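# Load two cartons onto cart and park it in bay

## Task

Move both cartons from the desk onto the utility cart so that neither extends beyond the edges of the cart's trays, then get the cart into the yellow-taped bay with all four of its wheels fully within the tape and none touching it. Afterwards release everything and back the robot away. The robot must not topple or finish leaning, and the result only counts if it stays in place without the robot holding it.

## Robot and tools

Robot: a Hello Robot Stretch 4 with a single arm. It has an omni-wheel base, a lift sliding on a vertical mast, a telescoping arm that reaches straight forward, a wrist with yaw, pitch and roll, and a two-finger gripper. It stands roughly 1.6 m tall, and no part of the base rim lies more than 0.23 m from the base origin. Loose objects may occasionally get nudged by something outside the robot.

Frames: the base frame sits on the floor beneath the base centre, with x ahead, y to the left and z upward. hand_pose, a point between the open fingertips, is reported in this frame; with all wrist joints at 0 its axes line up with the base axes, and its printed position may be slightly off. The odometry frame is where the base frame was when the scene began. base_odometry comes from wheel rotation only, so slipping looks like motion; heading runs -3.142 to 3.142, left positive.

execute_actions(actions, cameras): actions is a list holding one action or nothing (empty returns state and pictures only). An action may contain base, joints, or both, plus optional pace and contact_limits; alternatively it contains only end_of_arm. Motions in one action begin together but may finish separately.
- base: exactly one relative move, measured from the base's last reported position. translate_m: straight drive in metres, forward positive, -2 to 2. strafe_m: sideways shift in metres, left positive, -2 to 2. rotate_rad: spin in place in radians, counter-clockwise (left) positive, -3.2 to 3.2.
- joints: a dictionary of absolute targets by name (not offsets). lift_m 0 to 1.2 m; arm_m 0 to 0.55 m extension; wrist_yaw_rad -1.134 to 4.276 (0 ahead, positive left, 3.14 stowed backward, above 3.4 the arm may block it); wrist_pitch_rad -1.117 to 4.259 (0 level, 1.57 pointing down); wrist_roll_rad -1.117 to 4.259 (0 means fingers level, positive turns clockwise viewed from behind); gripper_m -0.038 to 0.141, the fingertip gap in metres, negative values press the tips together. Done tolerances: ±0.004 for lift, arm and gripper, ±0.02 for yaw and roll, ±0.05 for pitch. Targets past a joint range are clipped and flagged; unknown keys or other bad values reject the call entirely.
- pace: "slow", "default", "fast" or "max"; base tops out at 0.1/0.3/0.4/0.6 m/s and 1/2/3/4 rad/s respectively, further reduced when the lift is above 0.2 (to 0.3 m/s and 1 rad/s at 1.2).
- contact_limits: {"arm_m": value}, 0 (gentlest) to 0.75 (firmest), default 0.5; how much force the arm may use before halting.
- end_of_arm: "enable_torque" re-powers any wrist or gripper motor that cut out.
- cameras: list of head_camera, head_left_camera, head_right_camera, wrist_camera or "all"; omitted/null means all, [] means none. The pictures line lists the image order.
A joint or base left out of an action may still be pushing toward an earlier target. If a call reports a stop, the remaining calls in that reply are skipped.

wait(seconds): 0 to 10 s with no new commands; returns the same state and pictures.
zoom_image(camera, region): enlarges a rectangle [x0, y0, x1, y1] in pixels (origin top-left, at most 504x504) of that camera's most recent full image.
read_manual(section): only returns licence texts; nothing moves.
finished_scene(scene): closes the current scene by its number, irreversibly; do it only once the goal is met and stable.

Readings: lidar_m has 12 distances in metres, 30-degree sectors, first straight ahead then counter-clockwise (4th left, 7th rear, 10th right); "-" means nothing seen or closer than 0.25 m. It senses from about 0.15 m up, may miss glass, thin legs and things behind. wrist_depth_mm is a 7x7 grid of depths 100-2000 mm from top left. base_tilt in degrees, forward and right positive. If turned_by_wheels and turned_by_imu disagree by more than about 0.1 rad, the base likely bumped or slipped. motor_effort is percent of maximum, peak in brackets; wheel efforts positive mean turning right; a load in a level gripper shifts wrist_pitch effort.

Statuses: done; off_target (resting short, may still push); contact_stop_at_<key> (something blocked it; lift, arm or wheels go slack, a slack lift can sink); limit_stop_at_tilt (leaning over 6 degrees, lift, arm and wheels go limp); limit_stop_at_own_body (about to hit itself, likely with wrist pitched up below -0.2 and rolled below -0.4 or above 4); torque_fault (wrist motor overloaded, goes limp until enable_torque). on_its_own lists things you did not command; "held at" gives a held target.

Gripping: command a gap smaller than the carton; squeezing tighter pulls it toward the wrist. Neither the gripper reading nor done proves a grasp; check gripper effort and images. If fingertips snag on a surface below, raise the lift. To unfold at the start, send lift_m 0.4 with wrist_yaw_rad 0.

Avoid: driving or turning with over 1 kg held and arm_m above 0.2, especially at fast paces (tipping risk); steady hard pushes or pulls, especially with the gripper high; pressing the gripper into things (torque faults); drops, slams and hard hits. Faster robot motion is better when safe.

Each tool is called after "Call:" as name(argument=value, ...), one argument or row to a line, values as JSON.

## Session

Call:
execute_actions(
  actions=[],
)

Scene clock: 0.00 s.
base_odometry: x=+0.000 y=+0.000 heading=+0.000 (m, m, rad; odometry frame)
turned_by_wheels: +0.000 (rad since the last result)
turned_by_imu: +0.000 (rad since the last result)
base_tilt: forward=+0.8 right=-0.1 (deg)
lidar_m: 0.76 1.85 1.87 2.15 1.34 1.35 1.85 1.64 1.83 0.76 0.65 0.62
base_status: not commanded
joint_positions: lift_m=+0.190 arm_m=+0.001 wrist_yaw_rad=+3.211 wrist_pitch_rad=-0.015 wrist_roll_rad=-0.020 gripper_m=+0.057
joint_status: not commanded
motor_effort: lift_m=+19 arm_m=-1 wrist_yaw_rad=+0 wrist_pitch_rad=-4 wrist_roll_rad=-2 gripper_m=-2 wheel_0=+0 wheel_1=-1 wheel_2=+0 (%)
hand_pose: x=-0.1217 y=+0.0671 z=+0.3723 quat_wxyz=(-0.035, +0.008, -0.009, +0.999) (m; base frame)
wrist_depth_mm: - - 135 - - - - / - - 134 - - - - / - 107 135 286 - - - / 145 139 151 - - - - / 199 1808 1921 - - - - / 200 1182 197 1336 191 1308 1182 / 204 798 904 107 946 866 904
pictures: head_camera, head_left_camera, head_right_camera, wrist_camera
camera_calibration (this result's frames):
wrist_camera: T_world_to_cam=[[-0.104105, 0.992951, 0.056657, -0.0963262], [0.00209323, 0.0571851, -0.998361, 0.425569], [-0.994564, -0.103816, -0.00803174, 0.117718], [0, 0, 0, 1]] pos_world=[0.10616, 0.083532, 0.431275]
Images, in order (width x height): head_camera 420x560, head_left_camera 420x672, head_right_camera 420x672, wrist_camera 616x392.

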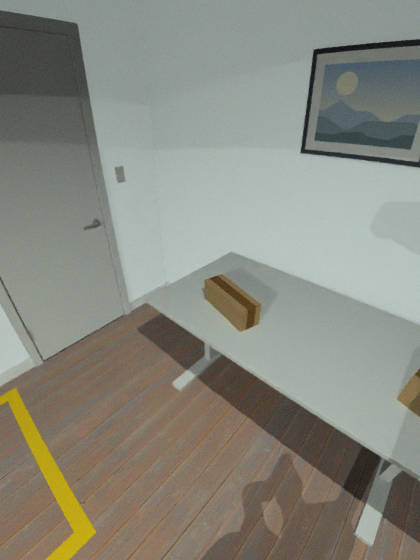

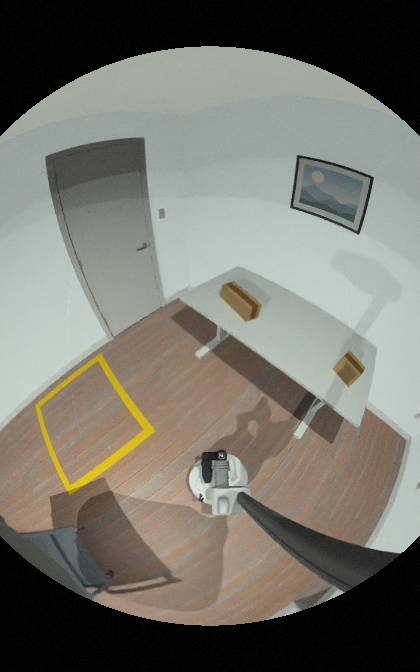

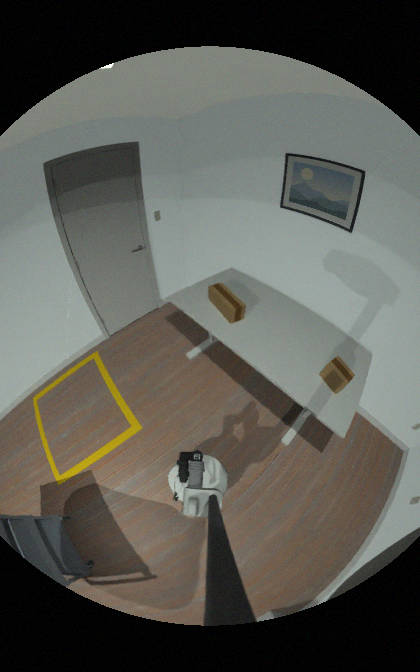

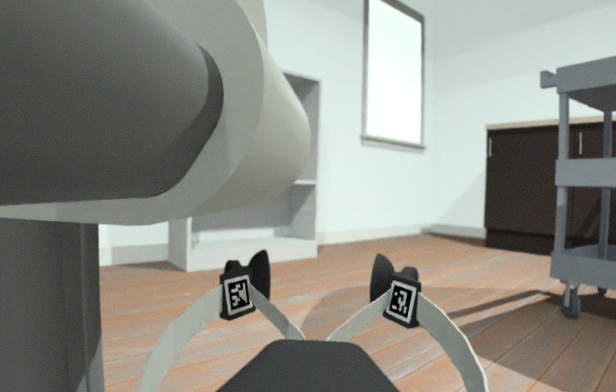

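Call:
execute_actions(
  actions=[
    {"base":{"rotate_rad":-0.65},"joints":{"lift_m":1.05,"wrist_yaw_rad":-0.11,"gripper_m":0.14,"wrist_pitch_rad":0.6}},
  ],
)

Scene clock: 4.67 s.
base_odometry: x=+0.000 y=+0.000 heading=-0.649 (m, m, rad; odometry frame)
turned_by_wheels: -0.649 (rad since the last result)
turned_by_imu: -0.663 (rad since the last result)
base_tilt: forward=+0.8 right=-0.1 (deg)
lidar_m: 0.64 0.72 1.09 1.85 2.05 1.34 1.35 1.93 1.66 1.82 1.87 0.65
base_status: done
joint_positions: lift_m=+1.050 arm_m=+0.001 wrist_yaw_rad=-0.110 wrist_pitch_rad=+0.602 wrist_roll_rad=-0.020 gripper_m=+0.140
joint_status: all done
motor_effort: lift_m=+23(27) arm_m=-1(1) wrist_yaw_rad=-1(3) wrist_pitch_rad=-3(4) wrist_roll_rad=-2(0) gripper_m=-1(3) wheel_0=+4(9) wheel_1=+2(7) wheel_2=+4(16) (%)
hand_pose: x=+0.3990 y=-0.1129 z=+1.0646 quat_wxyz=(+0.954, +0.007, +0.296, -0.049) (m; base frame)
wrist_depth_mm: 1182 1182 1182 1160 1118 1118 1118 / 1281 1281 1255 1229 1205 1229 1229 / 1098 1078 1042 1060 1060 1336 1336 / 788 842 842 854 768 1397 1464 / 707 715 715 715 715 723 1618 / 1397 1397 647 647 640 208 1430 / 1281 1255 1281 106 1255 1255 1281
pictures: head_camera, head_left_camera, head_right_camera, wrist_camera
camera_calibration (this result's frames):
wrist_camera: T_world_to_cam=[[-0.048472, -0.998483, 0.026128, -0.117145], [-0.585485, 0.00720991, -0.810651, 1.15488], [0.809233, -0.0545915, -0.584946, 0.522482], [0, 0, 0, 1]] pos_world=[0.247679, -0.0967706, 1.24489]
Images, in order (width x height): head_camera 420x560, head_left_camera 420x672, head_right_camera 420x672, wrist_camera 616x392.

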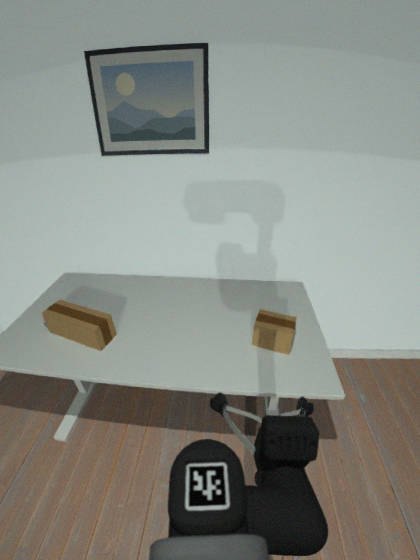

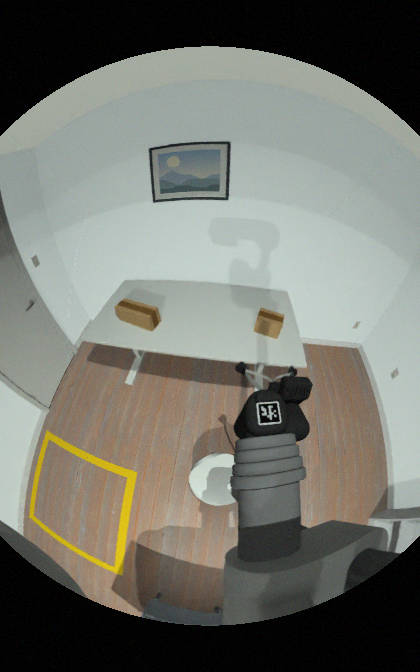

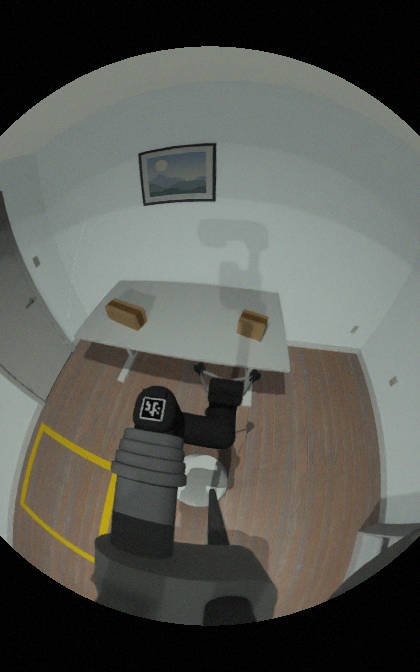

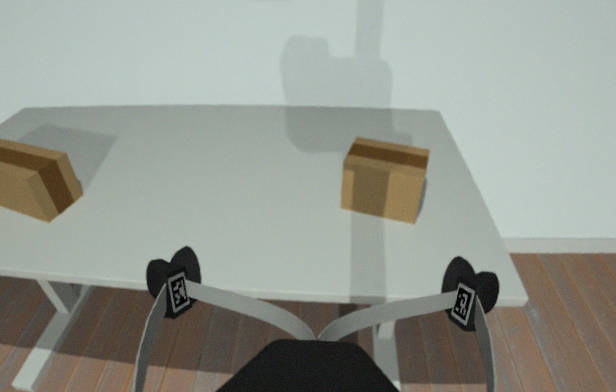

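Call:
execute_actions(
  actions=[
    {"base":{"translate_m":0.33},"joints":{"wrist_pitch_rad":1.57,"wrist_roll_rad":1.81,"arm_m":0.455}},
  ],
  cameras=[],
)

Call:
execute_actions(
  actions=[
    {"base":{"strafe_m":-0.14}},
  ],
  cameras=["head_camera","wrist_camera"],
)

Scene clock: 8.20 s.
base_odometry: x=+0.263 y=-0.199 heading=-0.649 (m, m, rad; odometry frame)
turned_by_wheels: +0.001 (rad since the last result)
turned_by_imu: +0.000 (rad since the last result)
base_tilt: forward=+0.8 right=-0.1 (deg)
lidar_m: 0.30 0.34 0.53 1.83 1.99 1.68 1.68 2.02 1.86 1.86 0.37 0.32
base_status: done
joint_positions: lift_m=+1.050 arm_m=+0.454 wrist_yaw_rad=-0.110 wrist_pitch_rad=+1.570 wrist_roll_rad=+1.810 gripper_m=+0.140
joint_status: all done
motor_effort: lift_m=+23(23) arm_m=+4(3) wrist_yaw_rad=+0(0) wrist_pitch_rad=+1(1) wrist_roll_rad=+1(1) gripper_m=-1(1) wheel_0=+5(9) wheel_1=+4(8) wheel_2=-3(16) (%)
hand_pose: x=+0.6159 y=-0.0869 z=+0.9395 quat_wxyz=(+0.406, +0.579, +0.405, -0.579) (m; base frame)
wrist_depth_mm: 445 445 442 322 436 433 1118 / 449 445 442 324 436 436 1138 / 449 445 445 439 439 436 931 / 449 455 445 442 439 436 946 / 455 452 449 442 442 436 439 / 459 455 452 449 442 208 442 / 455 455 452 107 445 439 442
pictures: none
No camera images: the call's "cameras" was empty. Leave "cameras" out to get every camera's image.

Scene clock: 9.87 s.
base_odometry: x=+0.178 y=-0.311 heading=-0.649 (m, m, rad; odometry frame)
turned_by_wheels: +0.000 (rad since the last result)
turned_by_imu: +0.001 (rad since the last result)
base_tilt: forward=+0.8 right=-0.1 (deg)
lidar_m: 0.29 0.32 0.49 1.96 2.17 1.69 1.72 1.87 1.77 1.73 0.40 0.31
base_status: done
joint_positions: lift_m=+1.050 arm_m=+0.454 wrist_yaw_rad=-0.110 wrist_pitch_rad=+1.570 wrist_roll_rad=+1.810 gripper_m=+0.140
joint_status: not commanded
motor_effort: lift_m=+23(23) arm_m=+4(4) wrist_yaw_rad=-1(0) wrist_pitch_rad=+2(2) wrist_roll_rad=+0(0) gripper_m=+1(1) wheel_0=+2(11) wheel_1=-3(10) wheel_2=+0(1) (%)
hand_pose: x=+0.6159 y=-0.0869 z=+0.9395 quat_wxyz=(+0.406, +0.579, +0.405, -0.579) (m; base frame)
wrist_depth_mm: 615 445 442 439 436 433 1138 / 449 445 442 322 322 436 1138 / 452 445 445 324 322 439 931 / 452 445 449 325 322 436 433 / 452 452 445 445 442 436 436 / 455 452 449 445 442 208 439 / 455 452 449 107 445 442 442
pictures: head_camera, wrist_camera
camera_calibration (this result's frames):
wrist_camera: T_world_to_cam=[[-0.951072, 0.306792, -0.0366189, 0.650877], [0.306168, 0.95173, 0.0217283, -0.0688211], [0.0415173, 0.00945365, -0.999093, 1.14265], [0, 0, 0, 1]] pos_world=[0.592662, -0.144987, 1.16695]
Images, in order (width x height): head_camera 420x560, wrist_camera 616x392.

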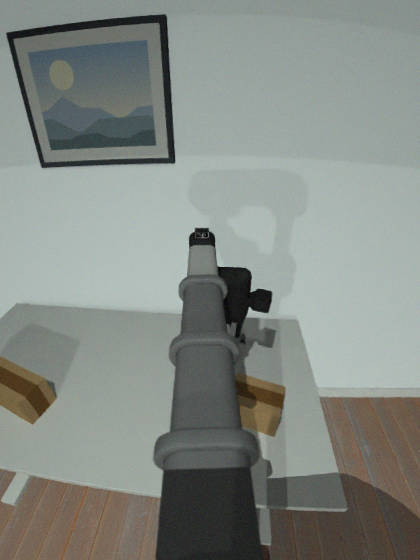

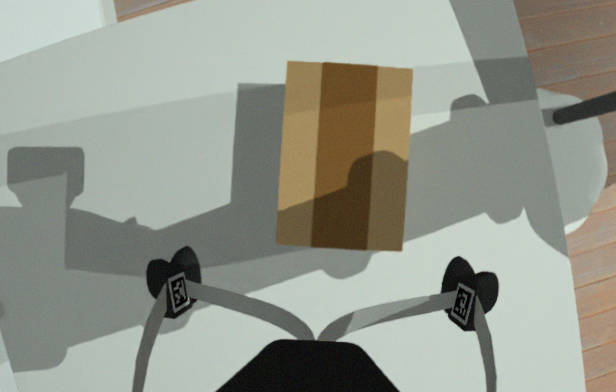

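Call:
execute_actions(
  actions=[
    {"base":{"strafe_m":-0.068},"joints":{"wrist_roll_rad":1.87,"arm_m":0.416,"lift_m":1.0}},
  ],
  cameras=["wrist_camera"],
)

Scene clock: 11.80 s.
base_odometry: x=+0.137 y=-0.365 heading=-0.649 (m, m, rad; odometry frame)
turned_by_wheels: +0.000 (rad since the last result)
turned_by_imu: +0.001 (rad since the last result)
base_tilt: forward=+0.9 right=-0.1 (deg)
lidar_m: 0.29 0.32 0.49 2.03 2.22 1.71 1.74 1.72 1.67 1.66 0.40 0.30
base_status: done
joint_positions: lift_m=+1.000 arm_m=+0.417 wrist_yaw_rad=-0.110 wrist_pitch_rad=+1.570 wrist_roll_rad=+1.870 gripper_m=+0.140
joint_status: all done
motor_effort: lift_m=+16(23) arm_m=-4(6) wrist_yaw_rad=+0(0) wrist_pitch_rad=+1(2) wrist_roll_rad=+0(1) gripper_m=+0(2) wheel_0=+4(13) wheel_1=-1(13) wheel_2=+0(2) (%)
hand_pose: x=+0.5783 y=-0.0869 z=+0.8900 quat_wxyz=(+0.388, +0.591, +0.388, -0.591) (m; base frame)
wrist_depth_mm: 976 1118 750 389 389 384 1098 / 831 397 394 389 389 384 878 / 402 399 394 392 392 387 878 / 402 399 397 276 273 389 387 / 404 402 397 276 276 389 389 / 404 402 399 277 276 208 389 / 404 404 402 107 392 392 392
pictures: wrist_camera
camera_calibration (this result's frames):
wrist_camera: T_world_to_cam=[[-0.930948, 0.363331, -0.0364185, 0.606478], [0.362748, 0.931634, 0.0217417, -0.0907469], [0.0418281, 0.00702967, -0.9991, 1.09441], [0, 0, 0, 1]] pos_world=[0.551741, -0.143503, 1.11749]
Images, in order (width x height): wrist_camera 616x392.

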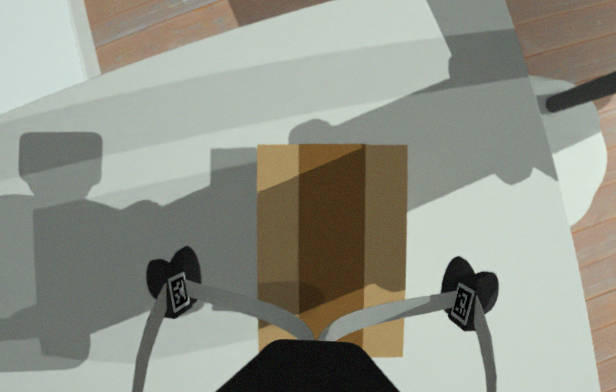

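Call:
execute_actions(
  actions=[
    {"joints":{"arm_m":0.407}},
  ],
  cameras=[],
)

Call:
execute_actions(
  actions=[
    {"joints":{"lift_m":0.895},"pace":"slow"},
  ],
  cameras=["wrist_camera"],
)

Call:
execute_actions(
  actions=[
    {"joints":{"gripper_m":0.035}},
  ],
  cameras=[],
)

Call:
execute_actions(
  actions=[
    {"joints":{"lift_m":1.12}},
  ],
  cameras=["wrist_camera"],
)

Scene clock: 12.87 s.
base_odometry: x=+0.137 y=-0.365 heading=-0.649 (m, m, rad; odometry frame)
turned_by_wheels: +0.000 (rad since the last result)
turned_by_imu: +0.000 (rad since the last result)
base_tilt: forward=+0.9 right=-0.1 (deg)
lidar_m: 0.30 0.32 0.50 2.02 2.23 1.69 1.74 1.77 1.70 1.65 0.38 0.28
base_status: not commanded
joint_positions: lift_m=+1.000 arm_m=+0.408 wrist_yaw_rad=-0.110 wrist_pitch_rad=+1.570 wrist_roll_rad=+1.870 gripper_m=+0.140
joint_status: all done
motor_effort: lift_m=+17(16) arm_m=-4(6) wrist_yaw_rad=+0(1) wrist_pitch_rad=+1(3) wrist_roll_rad=+0(0) gripper_m=-1(0) wheel_0=+3(4) wheel_1=-1(1) wheel_2=+0(0) (%)
hand_pose: x=+0.5694 y=-0.0869 z=+0.8900 quat_wxyz=(+0.388, +0.591, +0.388, -0.591) (m; base frame)
wrist_depth_mm: 991 1118 750 389 389 387 1078 / 842 397 394 392 389 387 878 / 397 397 394 392 389 387 891 / 402 399 397 274 392 389 387 / 404 402 399 277 394 389 389 / 407 402 399 277 277 208 389 / 404 404 402 107 394 394 392
pictures: none
No camera images: the call's "cameras" was empty. Leave "cameras" out to get every camera's image.

Scene clock: 14.60 s.
base_odometry: x=+0.137 y=-0.365 heading=-0.649 (m, m, rad; odometry frame)
turned_by_wheels: +0.000 (rad since the last result)
turned_by_imu: +0.000 (rad since the last result)
base_tilt: forward=+0.8 right=-0.1 (deg)
lidar_m: 0.28 0.32 0.49 2.01 2.24 1.72 1.74 1.70 1.68 1.65 0.36 0.31
base_status: not commanded
joint_positions: lift_m=+0.896 arm_m=+0.408 wrist_yaw_rad=-0.110 wrist_pitch_rad=+1.570 wrist_roll_rad=+1.870 gripper_m=+0.140
joint_status: all done
motor_effort: lift_m=+11(17) arm_m=-4(4) wrist_yaw_rad=+1(1) wrist_pitch_rad=+1(2) wrist_roll_rad=-1(1) gripper_m=+0(1) wheel_0=+4(4) wheel_1=-1(1) wheel_2=+1(0) (%)
hand_pose: x=+0.5692 y=-0.0869 z=+0.7854 quat_wxyz=(+0.388, +0.591, +0.388, -0.591) (m; base frame)
wrist_depth_mm: 296 293 290 289 287 283 282 / 296 294 293 290 287 285 283 / 297 294 174 172 171 286 283 / 298 296 174 173 172 289 286 / 300 297 175 173 173 287 285 / 300 298 176 174 173 206 287 / 301 298 177 106 173 290 289
pictures: wrist_camera
camera_calibration (this result's frames):
wrist_camera: T_world_to_cam=[[-0.930791, 0.36376, -0.0361504, 0.593854], [0.363183, 0.931466, 0.0216699, -0.0853605], [0.0415555, 0.00704097, -0.999111, 0.990469], [0, 0, 0, 1]] pos_world=[0.542596, -0.143484, 1.01291]
Images, in order (width x height): wrist_camera 616x392.

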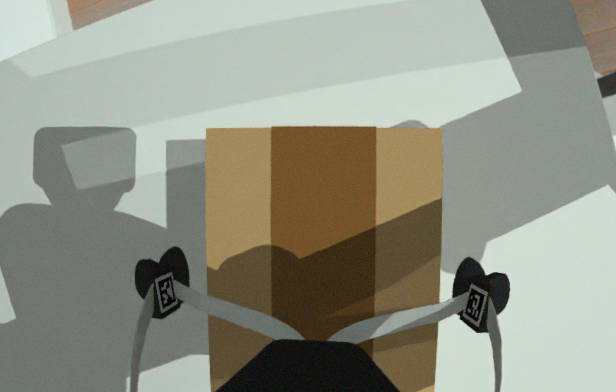

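Scene clock: 16.63 s.
base_odometry: x=+0.137 y=-0.365 heading=-0.649 (m, m, rad; odometry frame)
turned_by_wheels: +0.000 (rad since the last result)
turned_by_imu: +0.000 (rad since the last result)
base_tilt: forward=+0.9 right=-0.1 (deg)
lidar_m: 0.28 0.32 0.49 2.00 2.24 1.71 1.72 1.76 1.66 1.67 0.37 0.30
base_status: not commanded
joint_positions: lift_m=+0.895 arm_m=+0.408 wrist_yaw_rad=-0.110 wrist_pitch_rad=+1.570 wrist_roll_rad=+1.870 gripper_m=+0.036
joint_status: all done
motor_effort: lift_m=+19(19) arm_m=-4(4) wrist_yaw_rad=+0(1) wrist_pitch_rad=+1(3) wrist_roll_rad=+0(0) gripper_m=-26(27) wheel_0=+4(4) wheel_1=-1(1) wheel_2=+0(0) (%)
hand_pose: x=+0.5693 y=-0.0869 z=+0.7848 quat_wxyz=(+0.388, +0.591, +0.388, -0.591) (m; base frame)
wrist_depth_mm: 290 289 285 285 281 281 278 / 290 289 286 285 283 282 281 / 291 289 156 156 157 282 281 / 293 290 157 157 158 283 282 / 293 291 157 157 158 285 283 / 294 176 157 158 158 171 285 / 296 293 158 107 158 287 -
pictures: none
No camera images: the call's "cameras" was empty. Leave "cameras" out to get every camera's image.

Scene clock: 18.63 s.
base_odometry: x=+0.137 y=-0.365 heading=-0.649 (m, m, rad; odometry frame)
turned_by_wheels: +0.000 (rad since the last result)
turned_by_imu: +0.000 (rad since the last result)
base_tilt: forward=+0.8 right=-0.1 (deg)
lidar_m: 0.27 0.33 0.51 2.03 2.20 1.74 1.74 1.74 1.67 1.65 0.37 0.28
base_status: not commanded
joint_positions: lift_m=+1.119 arm_m=+0.408 wrist_yaw_rad=-0.110 wrist_pitch_rad=+1.570 wrist_roll_rad=+1.870 gripper_m=+0.036
joint_status: all done
motor_effort: lift_m=+26(28) arm_m=-4(4) wrist_yaw_rad=+0(1) wrist_pitch_rad=+1(1) wrist_roll_rad=+0(1) gripper_m=-24(25) wheel_0=+4(4) wheel_1=-1(1) wheel_2=+0(0) (%)
hand_pose: x=+0.5693 y=-0.0869 z=+1.0092 quat_wxyz=(+0.388, +0.591, +0.388, -0.591) (m; base frame)
wrist_depth_mm: 991 1229 1229 1229 504 1205 1205 / 931 1281 512 512 504 1008 1205 / 521 517 156 156 157 504 1008 / 521 521 156 157 158 504 991 / 521 521 157 157 158 508 1205 / 521 176 158 157 158 171 1205 / 525 525 158 107 158 512 1229
pictures: wrist_camera
camera_calibration (this result's frames):
wrist_camera: T_world_to_cam=[[-0.930858, 0.363544, -0.0365916, 0.602549], [0.362958, 0.931551, 0.0217881, -0.0902303], [0.0420079, 0.00700038, -0.999093, 1.21377], [0, 0, 0, 1]] pos_world=[0.542649, -0.143496, 1.23668]
Images, in order (width x height): wrist_camera 616x392.

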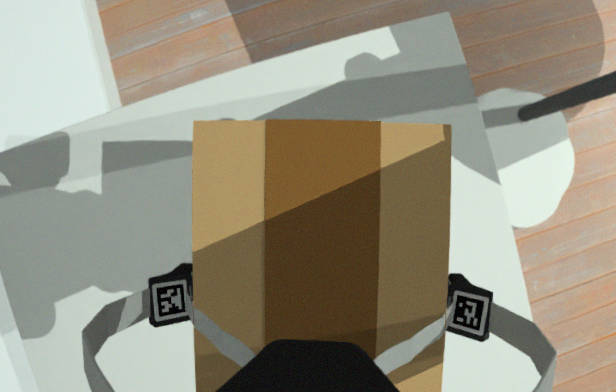

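Call:
execute_actions(
  actions=[
    {"joints":{"arm_m":0.12,"wrist_roll_rad":0.0}},
  ],
  cameras=[],
)

Call:
execute_actions(
  actions=[
    {"base":{"rotate_rad":2.95}},
  ],
  cameras=[],
)

Call:
execute_actions(
  actions=[
    {"base":{"translate_m":0.6}},
  ],
)

Scene clock: 21.33 s.
base_odometry: x=+0.137 y=-0.365 heading=-0.649 (m, m, rad; odometry frame)
turned_by_wheels: +0.000 (rad since the last result)
turned_by_imu: +0.000 (rad since the last result)
base_tilt: forward=+0.8 right=-0.1 (deg)
lidar_m: 0.28 0.33 0.51 2.04 2.24 1.74 1.74 1.75 1.71 1.64 0.38 0.31
base_status: not commanded
joint_positions: lift_m=+1.119 arm_m=+0.121 wrist_yaw_rad=-0.110 wrist_pitch_rad=+1.570 wrist_roll_rad=+0.000 gripper_m=+0.036
joint_status: all done
motor_effort: lift_m=+26(26) arm_m=-4(4) wrist_yaw_rad=+1(1) wrist_pitch_rad=+2(3) wrist_roll_rad=+0(2) gripper_m=-26(25) wheel_0=+4(4) wheel_1=-1(1) wheel_2=+0(0) (%)
hand_pose: x=+0.2823 y=-0.0869 z=+1.0092 quat_wxyz=(+0.706, +0.039, +0.706, -0.039) (m; base frame)
wrist_depth_mm: 521 512 508 500 496 1182 1160 / 525 517 508 504 500 1182 1182 / 530 521 156 156 157 1182 1182 / 535 525 157 157 158 1205 1205 / 1308 1308 157 157 158 1205 1205 / 1308 175 157 157 158 172 1182 / 1336 1308 158 107 158 1255 1229
pictures: none
No camera images: the call's "cameras" was empty. Leave "cameras" out to get every camera's image.

Scene clock: 25.00 s.
base_odometry: x=+0.137 y=-0.365 heading=+2.300 (m, m, rad; odometry frame)
turned_by_wheels: +2.949 (rad since the last result)
turned_by_imu: +3.009 (rad since the last result)
base_tilt: forward=+0.8 right=-0.1 (deg)
lidar_m: 0.27 2.09 1.69 1.65 1.72 0.31 0.27 0.31 0.42 0.97 2.10 2.76
base_status: done
joint_positions: lift_m=+1.119 arm_m=+0.121 wrist_yaw_rad=-0.110 wrist_pitch_rad=+1.570 wrist_roll_rad=+0.000 gripper_m=+0.036
joint_status: not commanded
motor_effort: lift_m=+26(26) arm_m=-5(4) wrist_yaw_rad=+1(1) wrist_pitch_rad=+2(3) wrist_roll_rad=-2(0) gripper_m=-26(25) wheel_0=-7(9) wheel_1=-4(8) wheel_2=-6(6) (%)
hand_pose: x=+0.2823 y=-0.0869 z=+1.0092 quat_wxyz=(+0.706, +0.039, +0.706, -0.039) (m; base frame)
wrist_depth_mm: 1255 1229 1205 1205 1205 1182 1160 / 1281 1255 1229 1205 1229 1182 1182 / 1281 1281 156 156 157 1205 1182 / 1281 1255 156 157 157 1205 1182 / 1308 1281 157 157 158 1205 1205 / 1336 175 157 158 158 172 1205 / 1336 1308 158 107 158 1229 1229
pictures: none
No camera images: the call's "cameras" was empty. Leave "cameras" out to get every camera's image.

Scene clock: 28.47 s.
base_odometry: x=-0.262 y=+0.082 heading=+2.300 (m, m, rad; odometry frame)
turned_by_wheels: +0.000 (rad since the last result)
turned_by_imu: -0.001 (rad since the last result)
base_tilt: forward=+0.8 right=-0.2 (deg)
lidar_m: 0.29 2.47 1.51 1.46 1.79 1.86 0.90 0.95 1.23 1.99 2.03 1.12
base_status: done
joint_positions: lift_m=+1.120 arm_m=+0.121 wrist_yaw_rad=-0.110 wrist_pitch_rad=+1.570 wrist_roll_rad=+0.000 gripper_m=+0.036
joint_status: not commanded
motor_effort: lift_m=+26(26) arm_m=-4(4) wrist_yaw_rad=+0(1) wrist_pitch_rad=+2(0) wrist_roll_rad=-3(2) gripper_m=-25(26) wheel_0=+4(8) wheel_1=+4(8) wheel_2=-5(15) (%)
hand_pose: x=+0.2823 y=-0.0869 z=+1.0092 quat_wxyz=(+0.706, +0.039, +0.706, -0.039) (m; base frame)
wrist_depth_mm: 1255 1229 1229 1205 1182 1182 1182 / 1281 1255 1229 1205 1205 1205 1182 / 1281 1281 156 156 157 1182 1182 / 1308 1308 157 157 157 1205 1205 / 1281 1281 157 157 158 1229 1205 / 1308 175 157 157 158 172 1229 / 1336 1308 158 106 158 1255 1229
pictures: head_camera, head_left_camera, head_right_camera, wrist_camera
camera_calibration (this result's frames):
wrist_camera: T_world_to_cam=[[-0.0735201, -0.996661, -0.035529, -0.0259377], [-0.997132, 0.0728192, 0.0206356, 0.324409], [-0.0179795, 0.0369442, -0.999156, 1.24545], [0, 0, 0, 1]] pos_world=[0.343964, -0.0954863, 1.23678]
Images, in order (width x height): head_camera 420x560, head_left_camera 420x672, head_right_camera 420x672, wrist_camera 616x392.

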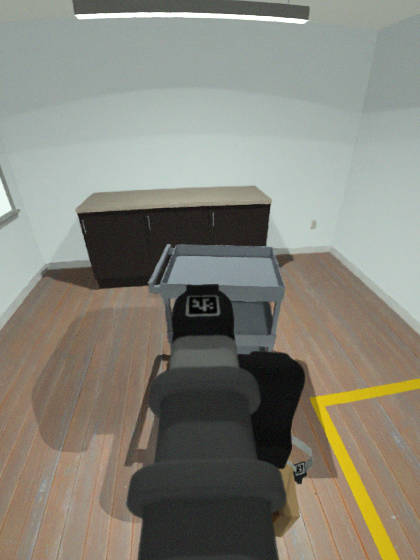

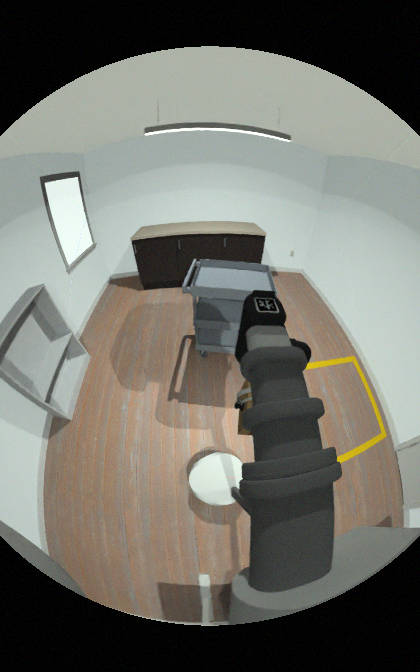

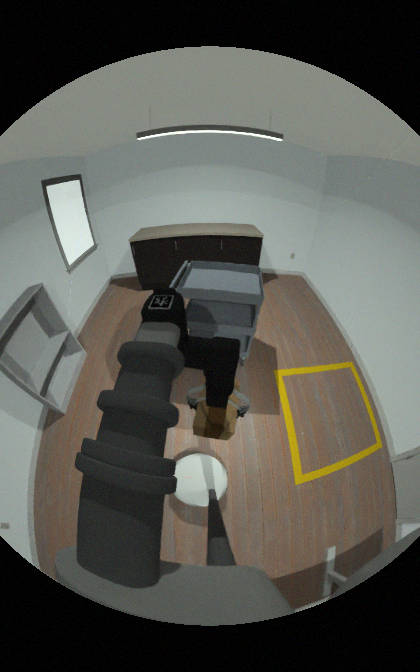

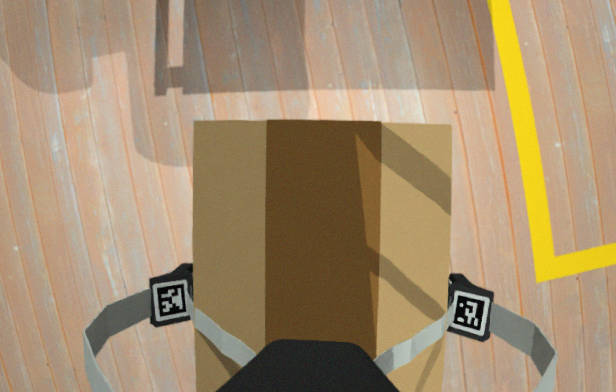

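Call:
execute_actions(
  actions=[
    {"base":{"translate_m":0.78}},
  ],
  cameras=[],
)

Call:
execute_actions(
  actions=[
    {"base":{"strafe_m":-0.13}},
  ],
  cameras=[],
)

Call:
execute_actions(
  actions=[
    {"joints":{"arm_m":0.38}},
  ],
  cameras=["head_right_camera","wrist_camera"],
)

Scene clock: 33.00 s.
base_odometry: x=-0.782 y=+0.664 heading=+2.301 (m, m, rad; odometry frame)
turned_by_wheels: +0.000 (rad since the last result)
turned_by_imu: -0.001 (rad since the last result)
base_tilt: forward=+0.9 right=-0.1 (deg)
lidar_m: 0.32 0.35 1.90 1.43 1.50 2.36 1.71 1.70 2.08 1.93 0.47 0.33
base_status: done
joint_positions: lift_m=+1.120 arm_m=+0.121 wrist_yaw_rad=-0.110 wrist_pitch_rad=+1.570 wrist_roll_rad=+0.000 gripper_m=+0.036
joint_status: not commanded
motor_effort: lift_m=+26(26) arm_m=-4(4) wrist_yaw_rad=+0(0) wrist_pitch_rad=+1(1) wrist_roll_rad=-1(1) gripper_m=-25(27) wheel_0=+4(8) wheel_1=+4(10) wheel_2=-4(15) (%)
hand_pose: x=+0.2823 y=-0.0869 z=+1.0092 quat_wxyz=(+0.706, +0.039, +0.706, -0.039) (m; base frame)
wrist_depth_mm: 402 439 436 427 424 418 413 / 418 442 439 430 427 421 415 / 421 445 156 156 157 424 418 / 1308 1255 157 157 158 1205 1229 / 1308 1281 157 157 158 1229 1229 / 1308 175 157 157 158 172 1205 / 1308 1308 158 106 158 1229 1229
pictures: none
No camera images: the call's "cameras" was empty. Leave "cameras" out to get every camera's image.

Scene clock: 34.63 s.
base_odometry: x=-0.686 y=+0.750 heading=+2.301 (m, m, rad; odometry frame)
turned_by_wheels: +0.000 (rad since the last result)
turned_by_imu: +0.001 (rad since the last result)
base_tilt: forward=+0.8 right=-0.1 (deg)
lidar_m: 0.31 0.34 0.54 1.58 1.61 2.54 1.70 1.72 1.94 1.81 1.84 0.31
base_status: done
joint_positions: lift_m=+1.120 arm_m=+0.121 wrist_yaw_rad=-0.110 wrist_pitch_rad=+1.570 wrist_roll_rad=+0.000 gripper_m=+0.036
joint_status: not commanded
motor_effort: lift_m=+26(25) arm_m=-4(4) wrist_yaw_rad=+0(0) wrist_pitch_rad=+0(2) wrist_roll_rad=-2(2) gripper_m=-25(26) wheel_0=+4(10) wheel_1=-2(8) wheel_2=+0(6) (%)
hand_pose: x=+0.2823 y=-0.0869 z=+1.0092 quat_wxyz=(+0.706, +0.039, +0.706, -0.039) (m; base frame)
wrist_depth_mm: 445 439 430 427 424 418 1160 / 449 439 436 430 427 424 1182 / 452 449 156 156 157 410 1160 / 1281 1281 156 156 158 1205 1182 / 1281 1281 157 157 158 1229 1205 / 1308 176 157 158 158 172 1205 / 1308 1308 158 107 158 1255 1229
pictures: none
No camera images: the call's "cameras" was empty. Leave "cameras" out to get every camera's image.

Scene clock: 36.53 s.
base_odometry: x=-0.686 y=+0.750 heading=+2.301 (m, m, rad; odometry frame)
turned_by_wheels: +0.000 (rad since the last result)
turned_by_imu: +0.000 (rad since the last result)
base_tilt: forward=+0.9 right=-0.1 (deg)
lidar_m: 0.32 0.35 0.53 1.59 1.64 2.54 1.71 1.71 1.95 1.78 1.85 0.31
base_status: not commanded
joint_positions: lift_m=+1.120 arm_m=+0.379 wrist_yaw_rad=-0.110 wrist_pitch_rad=+1.570 wrist_roll_rad=+0.000 gripper_m=+0.036
joint_status: all done
motor_effort: lift_m=+26(26) arm_m=+5(7) wrist_yaw_rad=+0(1) wrist_pitch_rad=+3(1) wrist_roll_rad=-1(1) gripper_m=-26(26) wheel_0=+4(4) wheel_1=-2(2) wheel_2=+0(0) (%)
hand_pose: x=+0.5409 y=-0.0869 z=+1.0092 quat_wxyz=(+0.706, +0.039, +0.706, -0.039) (m; base frame)
wrist_depth_mm: 442 436 430 427 421 415 1160 / 445 442 433 427 424 421 1182 / 449 445 157 156 157 399 1205 / 452 445 157 157 158 427 1182 / 459 452 157 157 158 433 1205 / 462 176 158 157 158 171 1205 / 466 462 158 107 158 436 1229
pictures: head_right_camera, wrist_camera
camera_calibration (this result's frames):
wrist_camera: T_world_to_cam=[[-0.0730828, -0.996693, -0.0355198, -0.00718742], [-0.997168, 0.072391, 0.0203898, 0.582453], [-0.017751, 0.0369094, -0.999161, 1.24998], [0, 0, 0, 1]] pos_world=[0.602467, -0.095464, 1.2368]
Images, in order (width x height): head_right_camera 420x672, wrist_camera 616x392.

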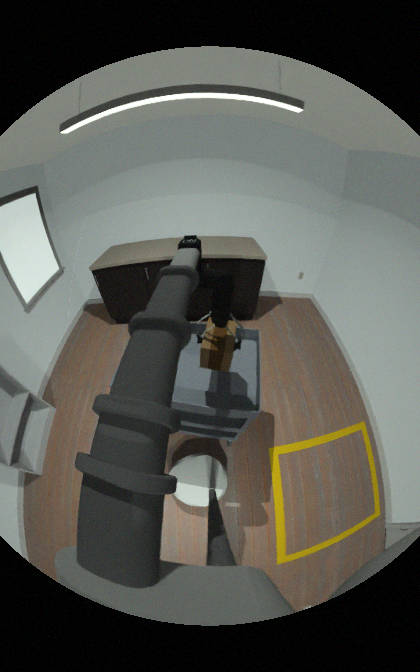

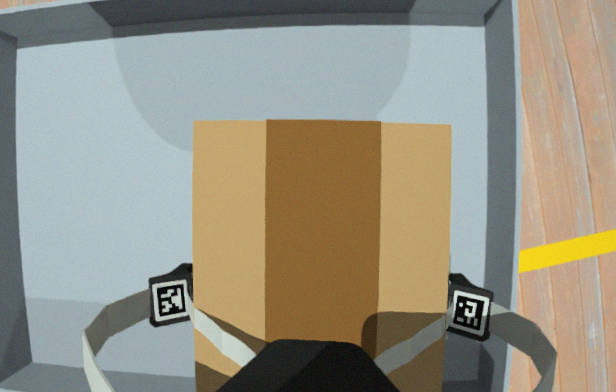

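Call:
execute_actions(
  actions=[
    {"joints":{"lift_m":0.99}},
  ],
  cameras=[],
)

Call:
execute_actions(
  actions=[
    {"joints":{"lift_m":0.964},"pace":"slow"},
  ],
  cameras=[],
)

Scene clock: 38.60 s.
base_odometry: x=-0.686 y=+0.750 heading=+2.301 (m, m, rad; odometry frame)
turned_by_wheels: +0.000 (rad since the last result)
turned_by_imu: +0.000 (rad since the last result)
base_tilt: forward=+0.8 right=-0.1 (deg)
lidar_m: 0.30 0.34 0.55 1.59 1.67 2.55 1.68 1.72 1.92 1.80 1.83 0.28
base_status: not commanded
joint_positions: lift_m=+0.990 arm_m=+0.379 wrist_yaw_rad=-0.110 wrist_pitch_rad=+1.570 wrist_roll_rad=+0.000 gripper_m=+0.036
joint_status: all done
motor_effort: lift_m=+19(25) arm_m=+4(4) wrist_yaw_rad=+0(1) wrist_pitch_rad=+1(0) wrist_roll_rad=-3(1) gripper_m=-26(26) wheel_0=+4(4) wheel_1=-2(2) wheel_2=+0(0) (%)
hand_pose: x=+0.5408 y=-0.0869 z=+0.8798 quat_wxyz=(+0.706, +0.039, +0.706, -0.039) (m; base frame)
wrist_depth_mm: 310 307 304 300 297 291 290 / 312 309 304 301 298 294 293 / 317 314 156 156 158 296 294 / 317 314 157 156 158 298 297 / 322 319 157 157 158 300 298 / 325 175 157 158 158 172 296 / 327 324 158 107 158 306 -
pictures: none
No camera images: the call's "cameras" was empty. Leave "cameras" out to get every camera's image.

Scene clock: 39.60 s.
base_odometry: x=-0.686 y=+0.750 heading=+2.301 (m, m, rad; odometry frame)
turned_by_wheels: +0.000 (rad since the last result)
turned_by_imu: +0.000 (rad since the last result)
base_tilt: forward=+0.9 right=-0.1 (deg)
lidar_m: 0.30 0.32 0.56 1.58 1.64 2.59 1.66 1.70 1.93 1.79 1.85 0.30
base_status: not commanded
joint_positions: lift_m=+0.964 arm_m=+0.379 wrist_yaw_rad=-0.110 wrist_pitch_rad=+1.570 wrist_roll_rad=+0.000 gripper_m=+0.036
joint_status: all done
motor_effort: lift_m=+19(21) arm_m=+4(5) wrist_yaw_rad=+0(1) wrist_pitch_rad=+2(1) wrist_roll_rad=+0(0) gripper_m=-27(25) wheel_0=+4(4) wheel_1=-2(2) wheel_2=+0(0) (%)
hand_pose: x=+0.5408 y=-0.0869 z=+0.8538 quat_wxyz=(+0.706, +0.039, +0.706, -0.039) (m; base frame)
wrist_depth_mm: 285 281 278 274 271 267 - / 286 283 279 276 272 270 266 / 289 286 156 156 157 271 268 / 291 289 156 157 158 274 272 / 294 290 157 158 158 276 273 / 297 176 158 158 158 171 277 / 298 296 158 107 158 279 -
pictures: none
No camera images: the call's "cameras" was empty. Leave "cameras" out to get every camera's image.

Call:
execute_actions(
  actions=[
    {"joints":{"lift_m":0.958},"pace":"slow"},
  ],
  cameras=[],
)

Call:
execute_actions(
  actions=[
    {"joints":{"gripper_m":0.14,"lift_m":0.97},"pace":"slow"},
  ],
  cameras=[],
)

Call:
execute_actions(
  actions=[
    {"joints":{"lift_m":1.1}},
  ],
  cameras=["wrist_camera"],
)

Scene clock: 40.63 s.
base_odometry: x=-0.686 y=+0.750 heading=+2.301 (m, m, rad; odometry frame)
turned_by_wheels: +0.000 (rad since the last result)
turned_by_imu: +0.000 (rad since the last result)
base_tilt: forward=+0.8 right=-0.1 (deg)
lidar_m: 0.28 0.36 0.55 1.59 1.62 2.57 1.69 1.70 1.97 1.79 1.85 0.32
base_status: not commanded
joint_positions: lift_m=+0.958 arm_m=+0.379 wrist_yaw_rad=-0.110 wrist_pitch_rad=+1.570 wrist_roll_rad=+0.000 gripper_m=+0.036
joint_status: all done
motor_effort: lift_m=+16(19) arm_m=+4(4) wrist_yaw_rad=+0(1) wrist_pitch_rad=+2(2) wrist_roll_rad=-2(4) gripper_m=-25(25) wheel_0=+4(4) wheel_1=-3(2) wheel_2=+0(1) (%)
hand_pose: x=+0.5409 y=-0.0869 z=+0.8481 quat_wxyz=(+0.706, +0.039, +0.706, -0.039) (m; base frame)
wrist_depth_mm: 281 277 274 271 267 264 - / 283 279 276 272 270 265 264 / 286 282 155 154 154 267 266 / 286 283 156 155 155 270 267 / 290 286 156 156 156 272 268 / 293 177 157 156 156 171 271 / 294 291 158 107 156 277 -
pictures: none
No camera images: the call's "cameras" was empty. Leave "cameras" out to get every camera's image.

Scene clock: 45.20 s.
base_odometry: x=-0.686 y=+0.750 heading=+2.301 (m, m, rad; odometry frame)
turned_by_wheels: +0.000 (rad since the last result)
turned_by_imu: +0.000 (rad since the last result)
base_tilt: forward=+0.8 right=-0.1 (deg)
lidar_m: 0.30 0.35 0.52 1.58 1.65 2.55 1.67 1.70 1.96 1.79 1.82 0.32
base_status: not commanded
joint_positions: lift_m=+0.970 arm_m=+0.379 wrist_yaw_rad=-0.110 wrist_pitch_rad=+1.571 wrist_roll_rad=+0.000 gripper_m=+0.140
joint_status: all done
motor_effort: lift_m=+17(26) arm_m=+4(4) wrist_yaw_rad=+2(3) wrist_pitch_rad=-1(8) wrist_roll_rad=-2(2) gripper_m=+1(23) wheel_0=+4(4) wheel_1=-2(2) wheel_2=+0(0) (%)
hand_pose: x=+0.5406 y=-0.0869 z=+0.8599 quat_wxyz=(+0.706, +0.039, +0.706, -0.039) (m; base frame)
wrist_depth_mm: 296 293 289 286 282 278 276 / 297 293 290 287 283 281 277 / 298 296 291 172 170 282 279 / 303 298 175 173 171 285 281 / 304 300 177 173 172 286 283 / 307 303 177 175 173 208 286 / 310 304 179 107 175 290 289
pictures: none
No camera images: the call's "cameras" was empty. Leave "cameras" out to get every camera's image.

Scene clock: 46.80 s.
base_odometry: x=-0.686 y=+0.750 heading=+2.301 (m, m, rad; odometry frame)
turned_by_wheels: +0.000 (rad since the last result)
turned_by_imu: +0.000 (rad since the last result)
base_tilt: forward=+0.8 right=-0.1 (deg)
lidar_m: 0.31 0.34 0.54 1.59 1.65 2.55 1.67 1.73 1.93 1.80 1.85 0.34
base_status: not commanded
joint_positions: lift_m=+1.100 arm_m=+0.379 wrist_yaw_rad=-0.110 wrist_pitch_rad=+1.570 wrist_roll_rad=+0.000 gripper_m=+0.140
joint_status: all done
motor_effort: lift_m=+23(23) arm_m=+4(4) wrist_yaw_rad=+0(1) wrist_pitch_rad=+1(5) wrist_roll_rad=+1(0) gripper_m=-2(0) wheel_0=+4(4) wheel_1=-2(2) wheel_2=+0(0) (%)
hand_pose: x=+0.5408 y=-0.0869 z=+0.9894 quat_wxyz=(+0.706, +0.039, +0.706, -0.039) (m; base frame)
wrist_depth_mm: 424 418 415 410 404 399 1160 / 424 421 418 413 410 402 1138 / 430 424 421 413 407 404 1182 / 433 430 424 298 410 407 1182 / 439 433 427 303 413 399 1205 / 439 436 427 303 303 208 1229 / 445 442 433 107 421 418 1205
pictures: wrist_camera
camera_calibration (this result's frames):
wrist_camera: T_world_to_cam=[[-0.0729735, -0.996701, -0.0355254, -0.00793878], [-0.997173, 0.0722756, 0.0205509, 0.582676], [-0.0179155, 0.0369246, -0.999157, 1.23028], [0, 0, 0, 1]] pos_world=[0.602491, -0.0954535, 1.21699]
Images, in order (width x height): wrist_camera 616x392.

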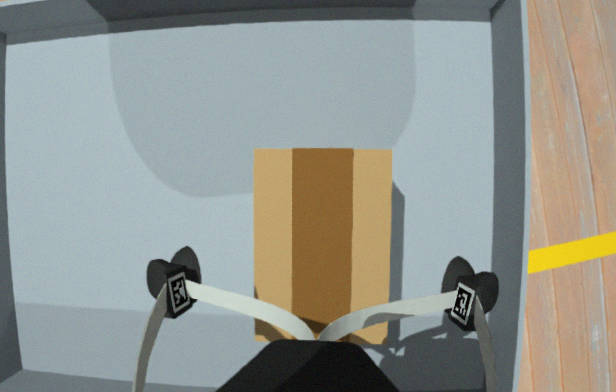

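Call:
execute_actions(
  actions=[
    {"base":{"rotate_rad":-2.57},"joints":{"arm_m":0.1,"wrist_roll_rad":1.9,"lift_m":1.05}},
  ],
  cameras=[],
)

Call:
execute_actions(
  actions=[
    {"base":{"translate_m":1.44},"pace":"fast"},
  ],
  cameras=[],
)

Call:
execute_actions(
  actions=[
    {"base":{"rotate_rad":-0.383},"joints":{"arm_m":0.41}},
  ],
  cameras=["head_camera","wrist_camera"],
)

Scene clock: 52.57 s.
base_odometry: x=-0.686 y=+0.750 heading=-0.268 (m, m, rad; odometry frame)
turned_by_wheels: -2.569 (rad since the last result)
turned_by_imu: -2.622 (rad since the last result)
base_tilt: forward=+0.9 right=-0.1 (deg)
lidar_m: 1.72 1.90 1.80 1.86 0.34 0.29 0.34 2.04 1.54 1.97 2.59 1.65
base_status: done
joint_positions: lift_m=+1.050 arm_m=+0.101 wrist_yaw_rad=-0.110 wrist_pitch_rad=+1.570 wrist_roll_rad=+1.900 gripper_m=+0.140
joint_status: all done
motor_effort: lift_m=+18(22) arm_m=-5(5) wrist_yaw_rad=+1(1) wrist_pitch_rad=+2(0) wrist_roll_rad=+1(9) gripper_m=-2(0) wheel_0=+5(10) wheel_1=+3(11) wheel_2=+7(11) (%)
hand_pose: x=+0.2624 y=-0.0869 z=+0.9399 quat_wxyz=(+0.379, +0.597, +0.379, -0.597) (m; base frame)
wrist_depth_mm: 1182 1182 1160 1160 1160 1138 1138 / 1205 1160 1182 1182 1160 1138 1138 / 1182 1205 1160 1160 946 931 991 / 1182 1182 1182 1182 931 946 1008 / 1205 1182 1160 1182 946 1008 991 / 1205 1205 1160 1182 1160 208 1008 / 1229 1182 1205 107 1182 1160 1182
pictures: none
No camera images: the call's "cameras" was empty. Leave "cameras" out to get every camera's image.

Scene clock: 58.23 s.
base_odometry: x=+0.703 y=+0.369 heading=-0.268 (m, m, rad; odometry frame)
turned_by_wheels: +0.000 (rad since the last result)
turned_by_imu: -0.002 (rad since the last result)
base_tilt: forward=+0.9 right=-0.1 (deg)
lidar_m: 0.40 1.18 1.10 1.17 1.58 1.69 1.65 2.44 2.58 0.59 0.42 0.37
base_status: done
joint_positions: lift_m=+1.050 arm_m=+0.101 wrist_yaw_rad=-0.110 wrist_pitch_rad=+1.570 wrist_roll_rad=+1.900 gripper_m=+0.140
joint_status: not commanded
motor_effort: lift_m=+18(18) arm_m=-5(4) wrist_yaw_rad=+0(0) wrist_pitch_rad=+0(2) wrist_roll_rad=+1(1) gripper_m=-1(1) wheel_0=+3(9) wheel_1=+4(5) wheel_2=-5(12) (%)
hand_pose: x=+0.2623 y=-0.0869 z=+0.9399 quat_wxyz=(+0.379, +0.597, +0.379, -0.597) (m; base frame)
wrist_depth_mm: 379 445 1160 1160 1160 1138 1138 / 402 449 1160 1160 1160 1138 1138 / 427 449 1182 1182 946 931 1138 / 455 452 1182 1182 931 946 1160 / 455 452 1138 1182 960 1160 1138 / 459 452 1182 1182 1160 208 1138 / 459 455 1182 106 1182 1160 1182
pictures: none
No camera images: the call's "cameras" was empty. Leave "cameras" out to get every camera's image.

Scene clock: 60.27 s.
base_odometry: x=+0.703 y=+0.369 heading=-0.650 (m, m, rad; odometry frame)
turned_by_wheels: -0.382 (rad since the last result)
turned_by_imu: -0.390 (rad since the last result)
base_tilt: forward=+0.8 right=-0.1 (deg)
lidar_m: 0.37 0.41 1.13 1.10 1.24 1.85 1.60 1.73 2.45 1.16 0.52 0.41
base_status: done
joint_positions: lift_m=+1.050 arm_m=+0.409 wrist_yaw_rad=-0.110 wrist_pitch_rad=+1.570 wrist_roll_rad=+1.900 gripper_m=+0.140
joint_status: all done
motor_effort: lift_m=+18(17) arm_m=+4(7) wrist_yaw_rad=-1(0) wrist_pitch_rad=+2(2) wrist_roll_rad=-1(1) gripper_m=+0(1) wheel_0=+4(8) wheel_1=+4(8) wheel_2=+5(10) (%)
hand_pose: x=+0.5708 y=-0.0869 z=+0.9399 quat_wxyz=(+0.379, +0.597, +0.379, -0.597) (m; base frame)
wrist_depth_mm: 449 445 442 439 1138 1118 1118 / 449 445 325 439 439 1138 931 / 452 445 327 442 442 931 931 / 455 452 327 442 442 946 931 / 452 452 329 442 442 1138 1138 / 459 455 329 421 442 208 1160 / 459 455 330 107 445 445 1160
pictures: head_camera, wrist_camera
camera_calibration (this result's frames):
wrist_camera: T_world_to_cam=[[-0.919592, 0.391169, -0.0365663, 0.597379], [0.390603, 0.920301, 0.021814, -0.106055], [0.042185, 0.00577708, -0.999093, 1.14425], [0, 0, 0, 1]] pos_world=[0.5425, -0.142684, 1.16737]
Images, in order (width x height): head_camera 420x560, wrist_camera 616x392.

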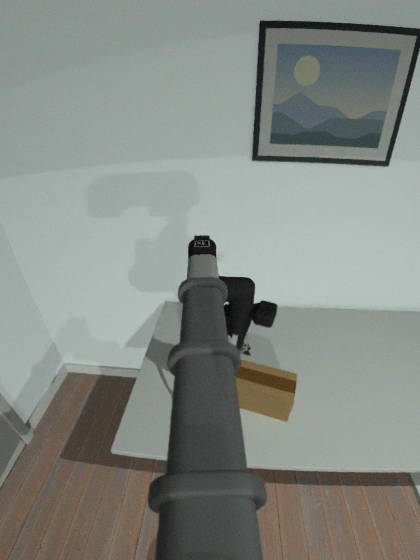

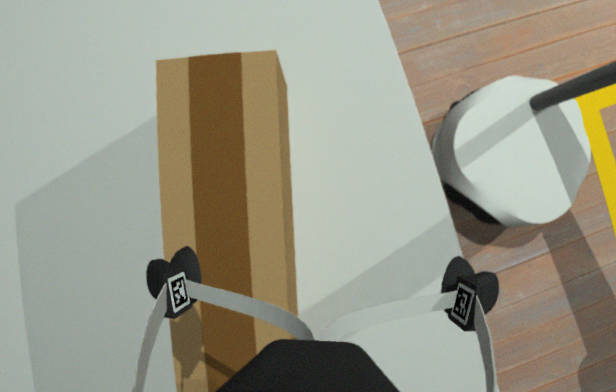

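Call:
execute_actions(
  actions=[
    {"base":{"strafe_m":-0.012},"joints":{"wrist_roll_rad":1.82,"arm_m":0.49,"lift_m":1.2}},
  ],
  cameras=["wrist_camera"],
)

Scene clock: 62.63 s.
base_odometry: x=+0.696 y=+0.360 heading=-0.650 (m, m, rad; odometry frame)
turned_by_wheels: +0.000 (rad since the last result)
turned_by_imu: +0.000 (rad since the last result)
base_tilt: forward=+0.9 right=-0.1 (deg)
lidar_m: 0.38 0.44 1.16 1.11 1.24 1.89 1.64 1.74 2.43 1.14 0.47 0.39
base_status: done
joint_positions: lift_m=+1.199 arm_m=+0.489 wrist_yaw_rad=-0.110 wrist_pitch_rad=+1.570 wrist_roll_rad=+1.820 gripper_m=+0.140
joint_status: all done
motor_effort: lift_m=+23(25) arm_m=+4(5) wrist_yaw_rad=+0(0) wrist_pitch_rad=+1(3) wrist_roll_rad=+0(8) gripper_m=-3(1) wheel_0=+4(12) wheel_1=-3(9) wheel_2=+1(2) (%)
hand_pose: x=+0.6508 y=-0.0869 z=+1.0892 quat_wxyz=(+0.403, +0.582, +0.402, -0.581) (m; base frame)
wrist_depth_mm: 597 597 591 585 580 1281 1255 / 597 597 591 469 585 1308 1281 / 603 597 597 473 585 1078 1078 / 609 603 597 473 591 1078 1078 / 609 603 603 473 591 1281 1308 / 615 603 597 477 597 208 1308 / 615 615 609 107 597 591 1308
pictures: wrist_camera
camera_calibration (this result's frames):
wrist_camera: T_world_to_cam=[[-0.947729, 0.316982, -0.0364968, 0.688159], [0.316366, 0.948389, 0.0217137, -0.0896865], [0.041496, 0.00903234, -0.999098, 1.29079], [0, 0, 0, 1]] pos_world=[0.626999, -0.144735, 1.31669]
Images, in order (width x height): wrist_camera 616x392.

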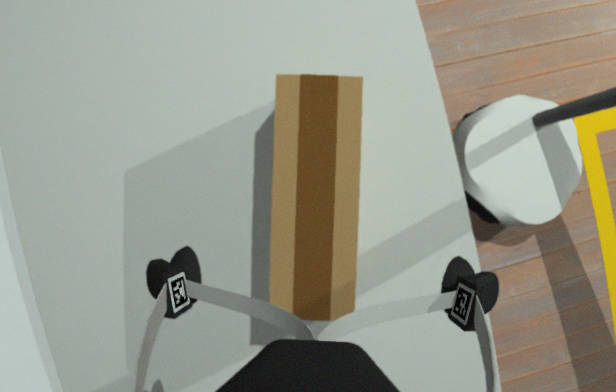

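Call:
execute_actions(
  actions=[
    {"base":{"strafe_m":-0.034},"joints":{"wrist_roll_rad":1.84,"arm_m":0.487,"lift_m":0.98}},
  ],
  cameras=["wrist_camera"],
)

Call:
execute_actions(
  actions=[
    {"joints":{"lift_m":0.897},"pace":"slow"},
  ],
  cameras=["wrist_camera"],
)

Scene clock: 65.03 s.
base_odometry: x=+0.675 y=+0.333 heading=-0.650 (m, m, rad; odometry frame)
turned_by_wheels: +0.000 (rad since the last result)
turned_by_imu: +0.000 (rad since the last result)
base_tilt: forward=+0.9 right=-0.1 (deg)
lidar_m: 0.38 0.43 1.17 1.14 1.25 1.93 1.59 1.70 2.43 1.11 0.53 0.40
base_status: done
joint_positions: lift_m=+0.980 arm_m=+0.488 wrist_yaw_rad=-0.110 wrist_pitch_rad=+1.570 wrist_roll_rad=+1.840 gripper_m=+0.140
joint_status: all done
motor_effort: lift_m=+16(22) arm_m=-4(4) wrist_yaw_rad=+0(0) wrist_pitch_rad=+2(3) wrist_roll_rad=+0(1) gripper_m=-2(2) wheel_0=+4(11) wheel_1=-2(12) wheel_2=+0(4) (%)
hand_pose: x=+0.6494 y=-0.0869 z=+0.8700 quat_wxyz=(+0.397, +0.585, +0.397, -0.585) (m; base frame)
wrist_depth_mm: 377 373 373 252 366 364 1078 / 379 375 373 253 252 368 866 / 379 377 375 254 252 366 866 / 379 377 375 255 253 370 866 / 384 379 375 255 255 370 368 / 384 382 379 256 256 208 370 / 384 382 379 107 375 373 368
pictures: wrist_camera
camera_calibration (this result's frames):
wrist_camera: T_world_to_cam=[[-0.941408, 0.335295, -0.0364504, 0.676255], [0.334692, 0.942077, 0.0217218, -0.0969333], [0.0416223, 0.00824945, -0.999099, 1.0717], [0, 0, 0, 1]] pos_world=[0.624468, -0.144267, 1.09749]
Images, in order (width x height): wrist_camera 616x392.

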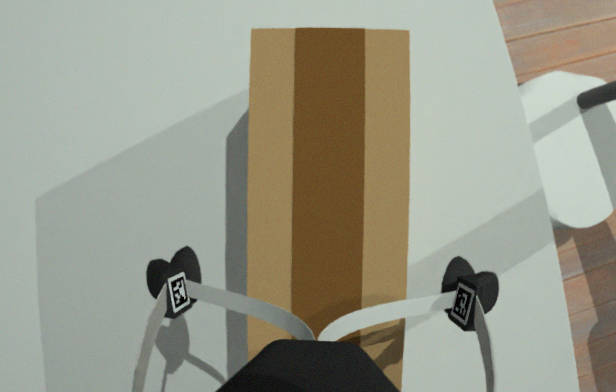

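Scene clock: 66.60 s.
base_odometry: x=+0.675 y=+0.333 heading=-0.650 (m, m, rad; odometry frame)
turned_by_wheels: +0.000 (rad since the last result)
turned_by_imu: +0.000 (rad since the last result)
base_tilt: forward=+0.8 right=-0.1 (deg)
lidar_m: 0.38 0.45 1.18 1.15 1.28 1.93 1.59 1.73 2.41 1.07 0.50 0.39
base_status: not commanded
joint_positions: lift_m=+0.898 arm_m=+0.488 wrist_yaw_rad=-0.110 wrist_pitch_rad=+1.572 wrist_roll_rad=+1.840 gripper_m=+0.140
joint_status: all done
motor_effort: lift_m=+12(17) arm_m=-4(4) wrist_yaw_rad=+0(1) wrist_pitch_rad=-5(5) wrist_roll_rad=+2(2) gripper_m=+0(2) wheel_0=+4(4) wheel_1=-2(2) wheel_2=+0(0) (%)
hand_pose: x=+0.6488 y=-0.0869 z=+0.7874 quat_wxyz=(+0.397, +0.585, +0.397, -0.586) (m; base frame)
wrist_depth_mm: 296 293 233 172 171 285 285 / 297 294 175 173 172 287 285 / 298 296 175 173 173 287 286 / 298 297 176 174 173 289 287 / 301 298 176 175 173 290 289 / 301 300 177 175 175 191 289 / 301 301 178 107 175 291 290
pictures: wrist_camera
camera_calibration (this result's frames):
wrist_camera: T_world_to_cam=[[-0.94142, 0.335461, -0.0345476, 0.671166], [0.334893, 0.942016, 0.0212732, -0.0947743], [0.0396807, 0.00845724, -0.999177, 0.990514], [0, 0, 0, 1]] pos_world=[0.624284, -0.144248, 1.0149]
Images, in order (width x height): wrist_camera 616x392.

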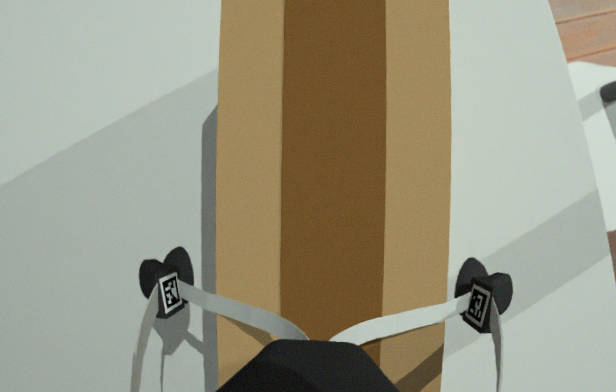

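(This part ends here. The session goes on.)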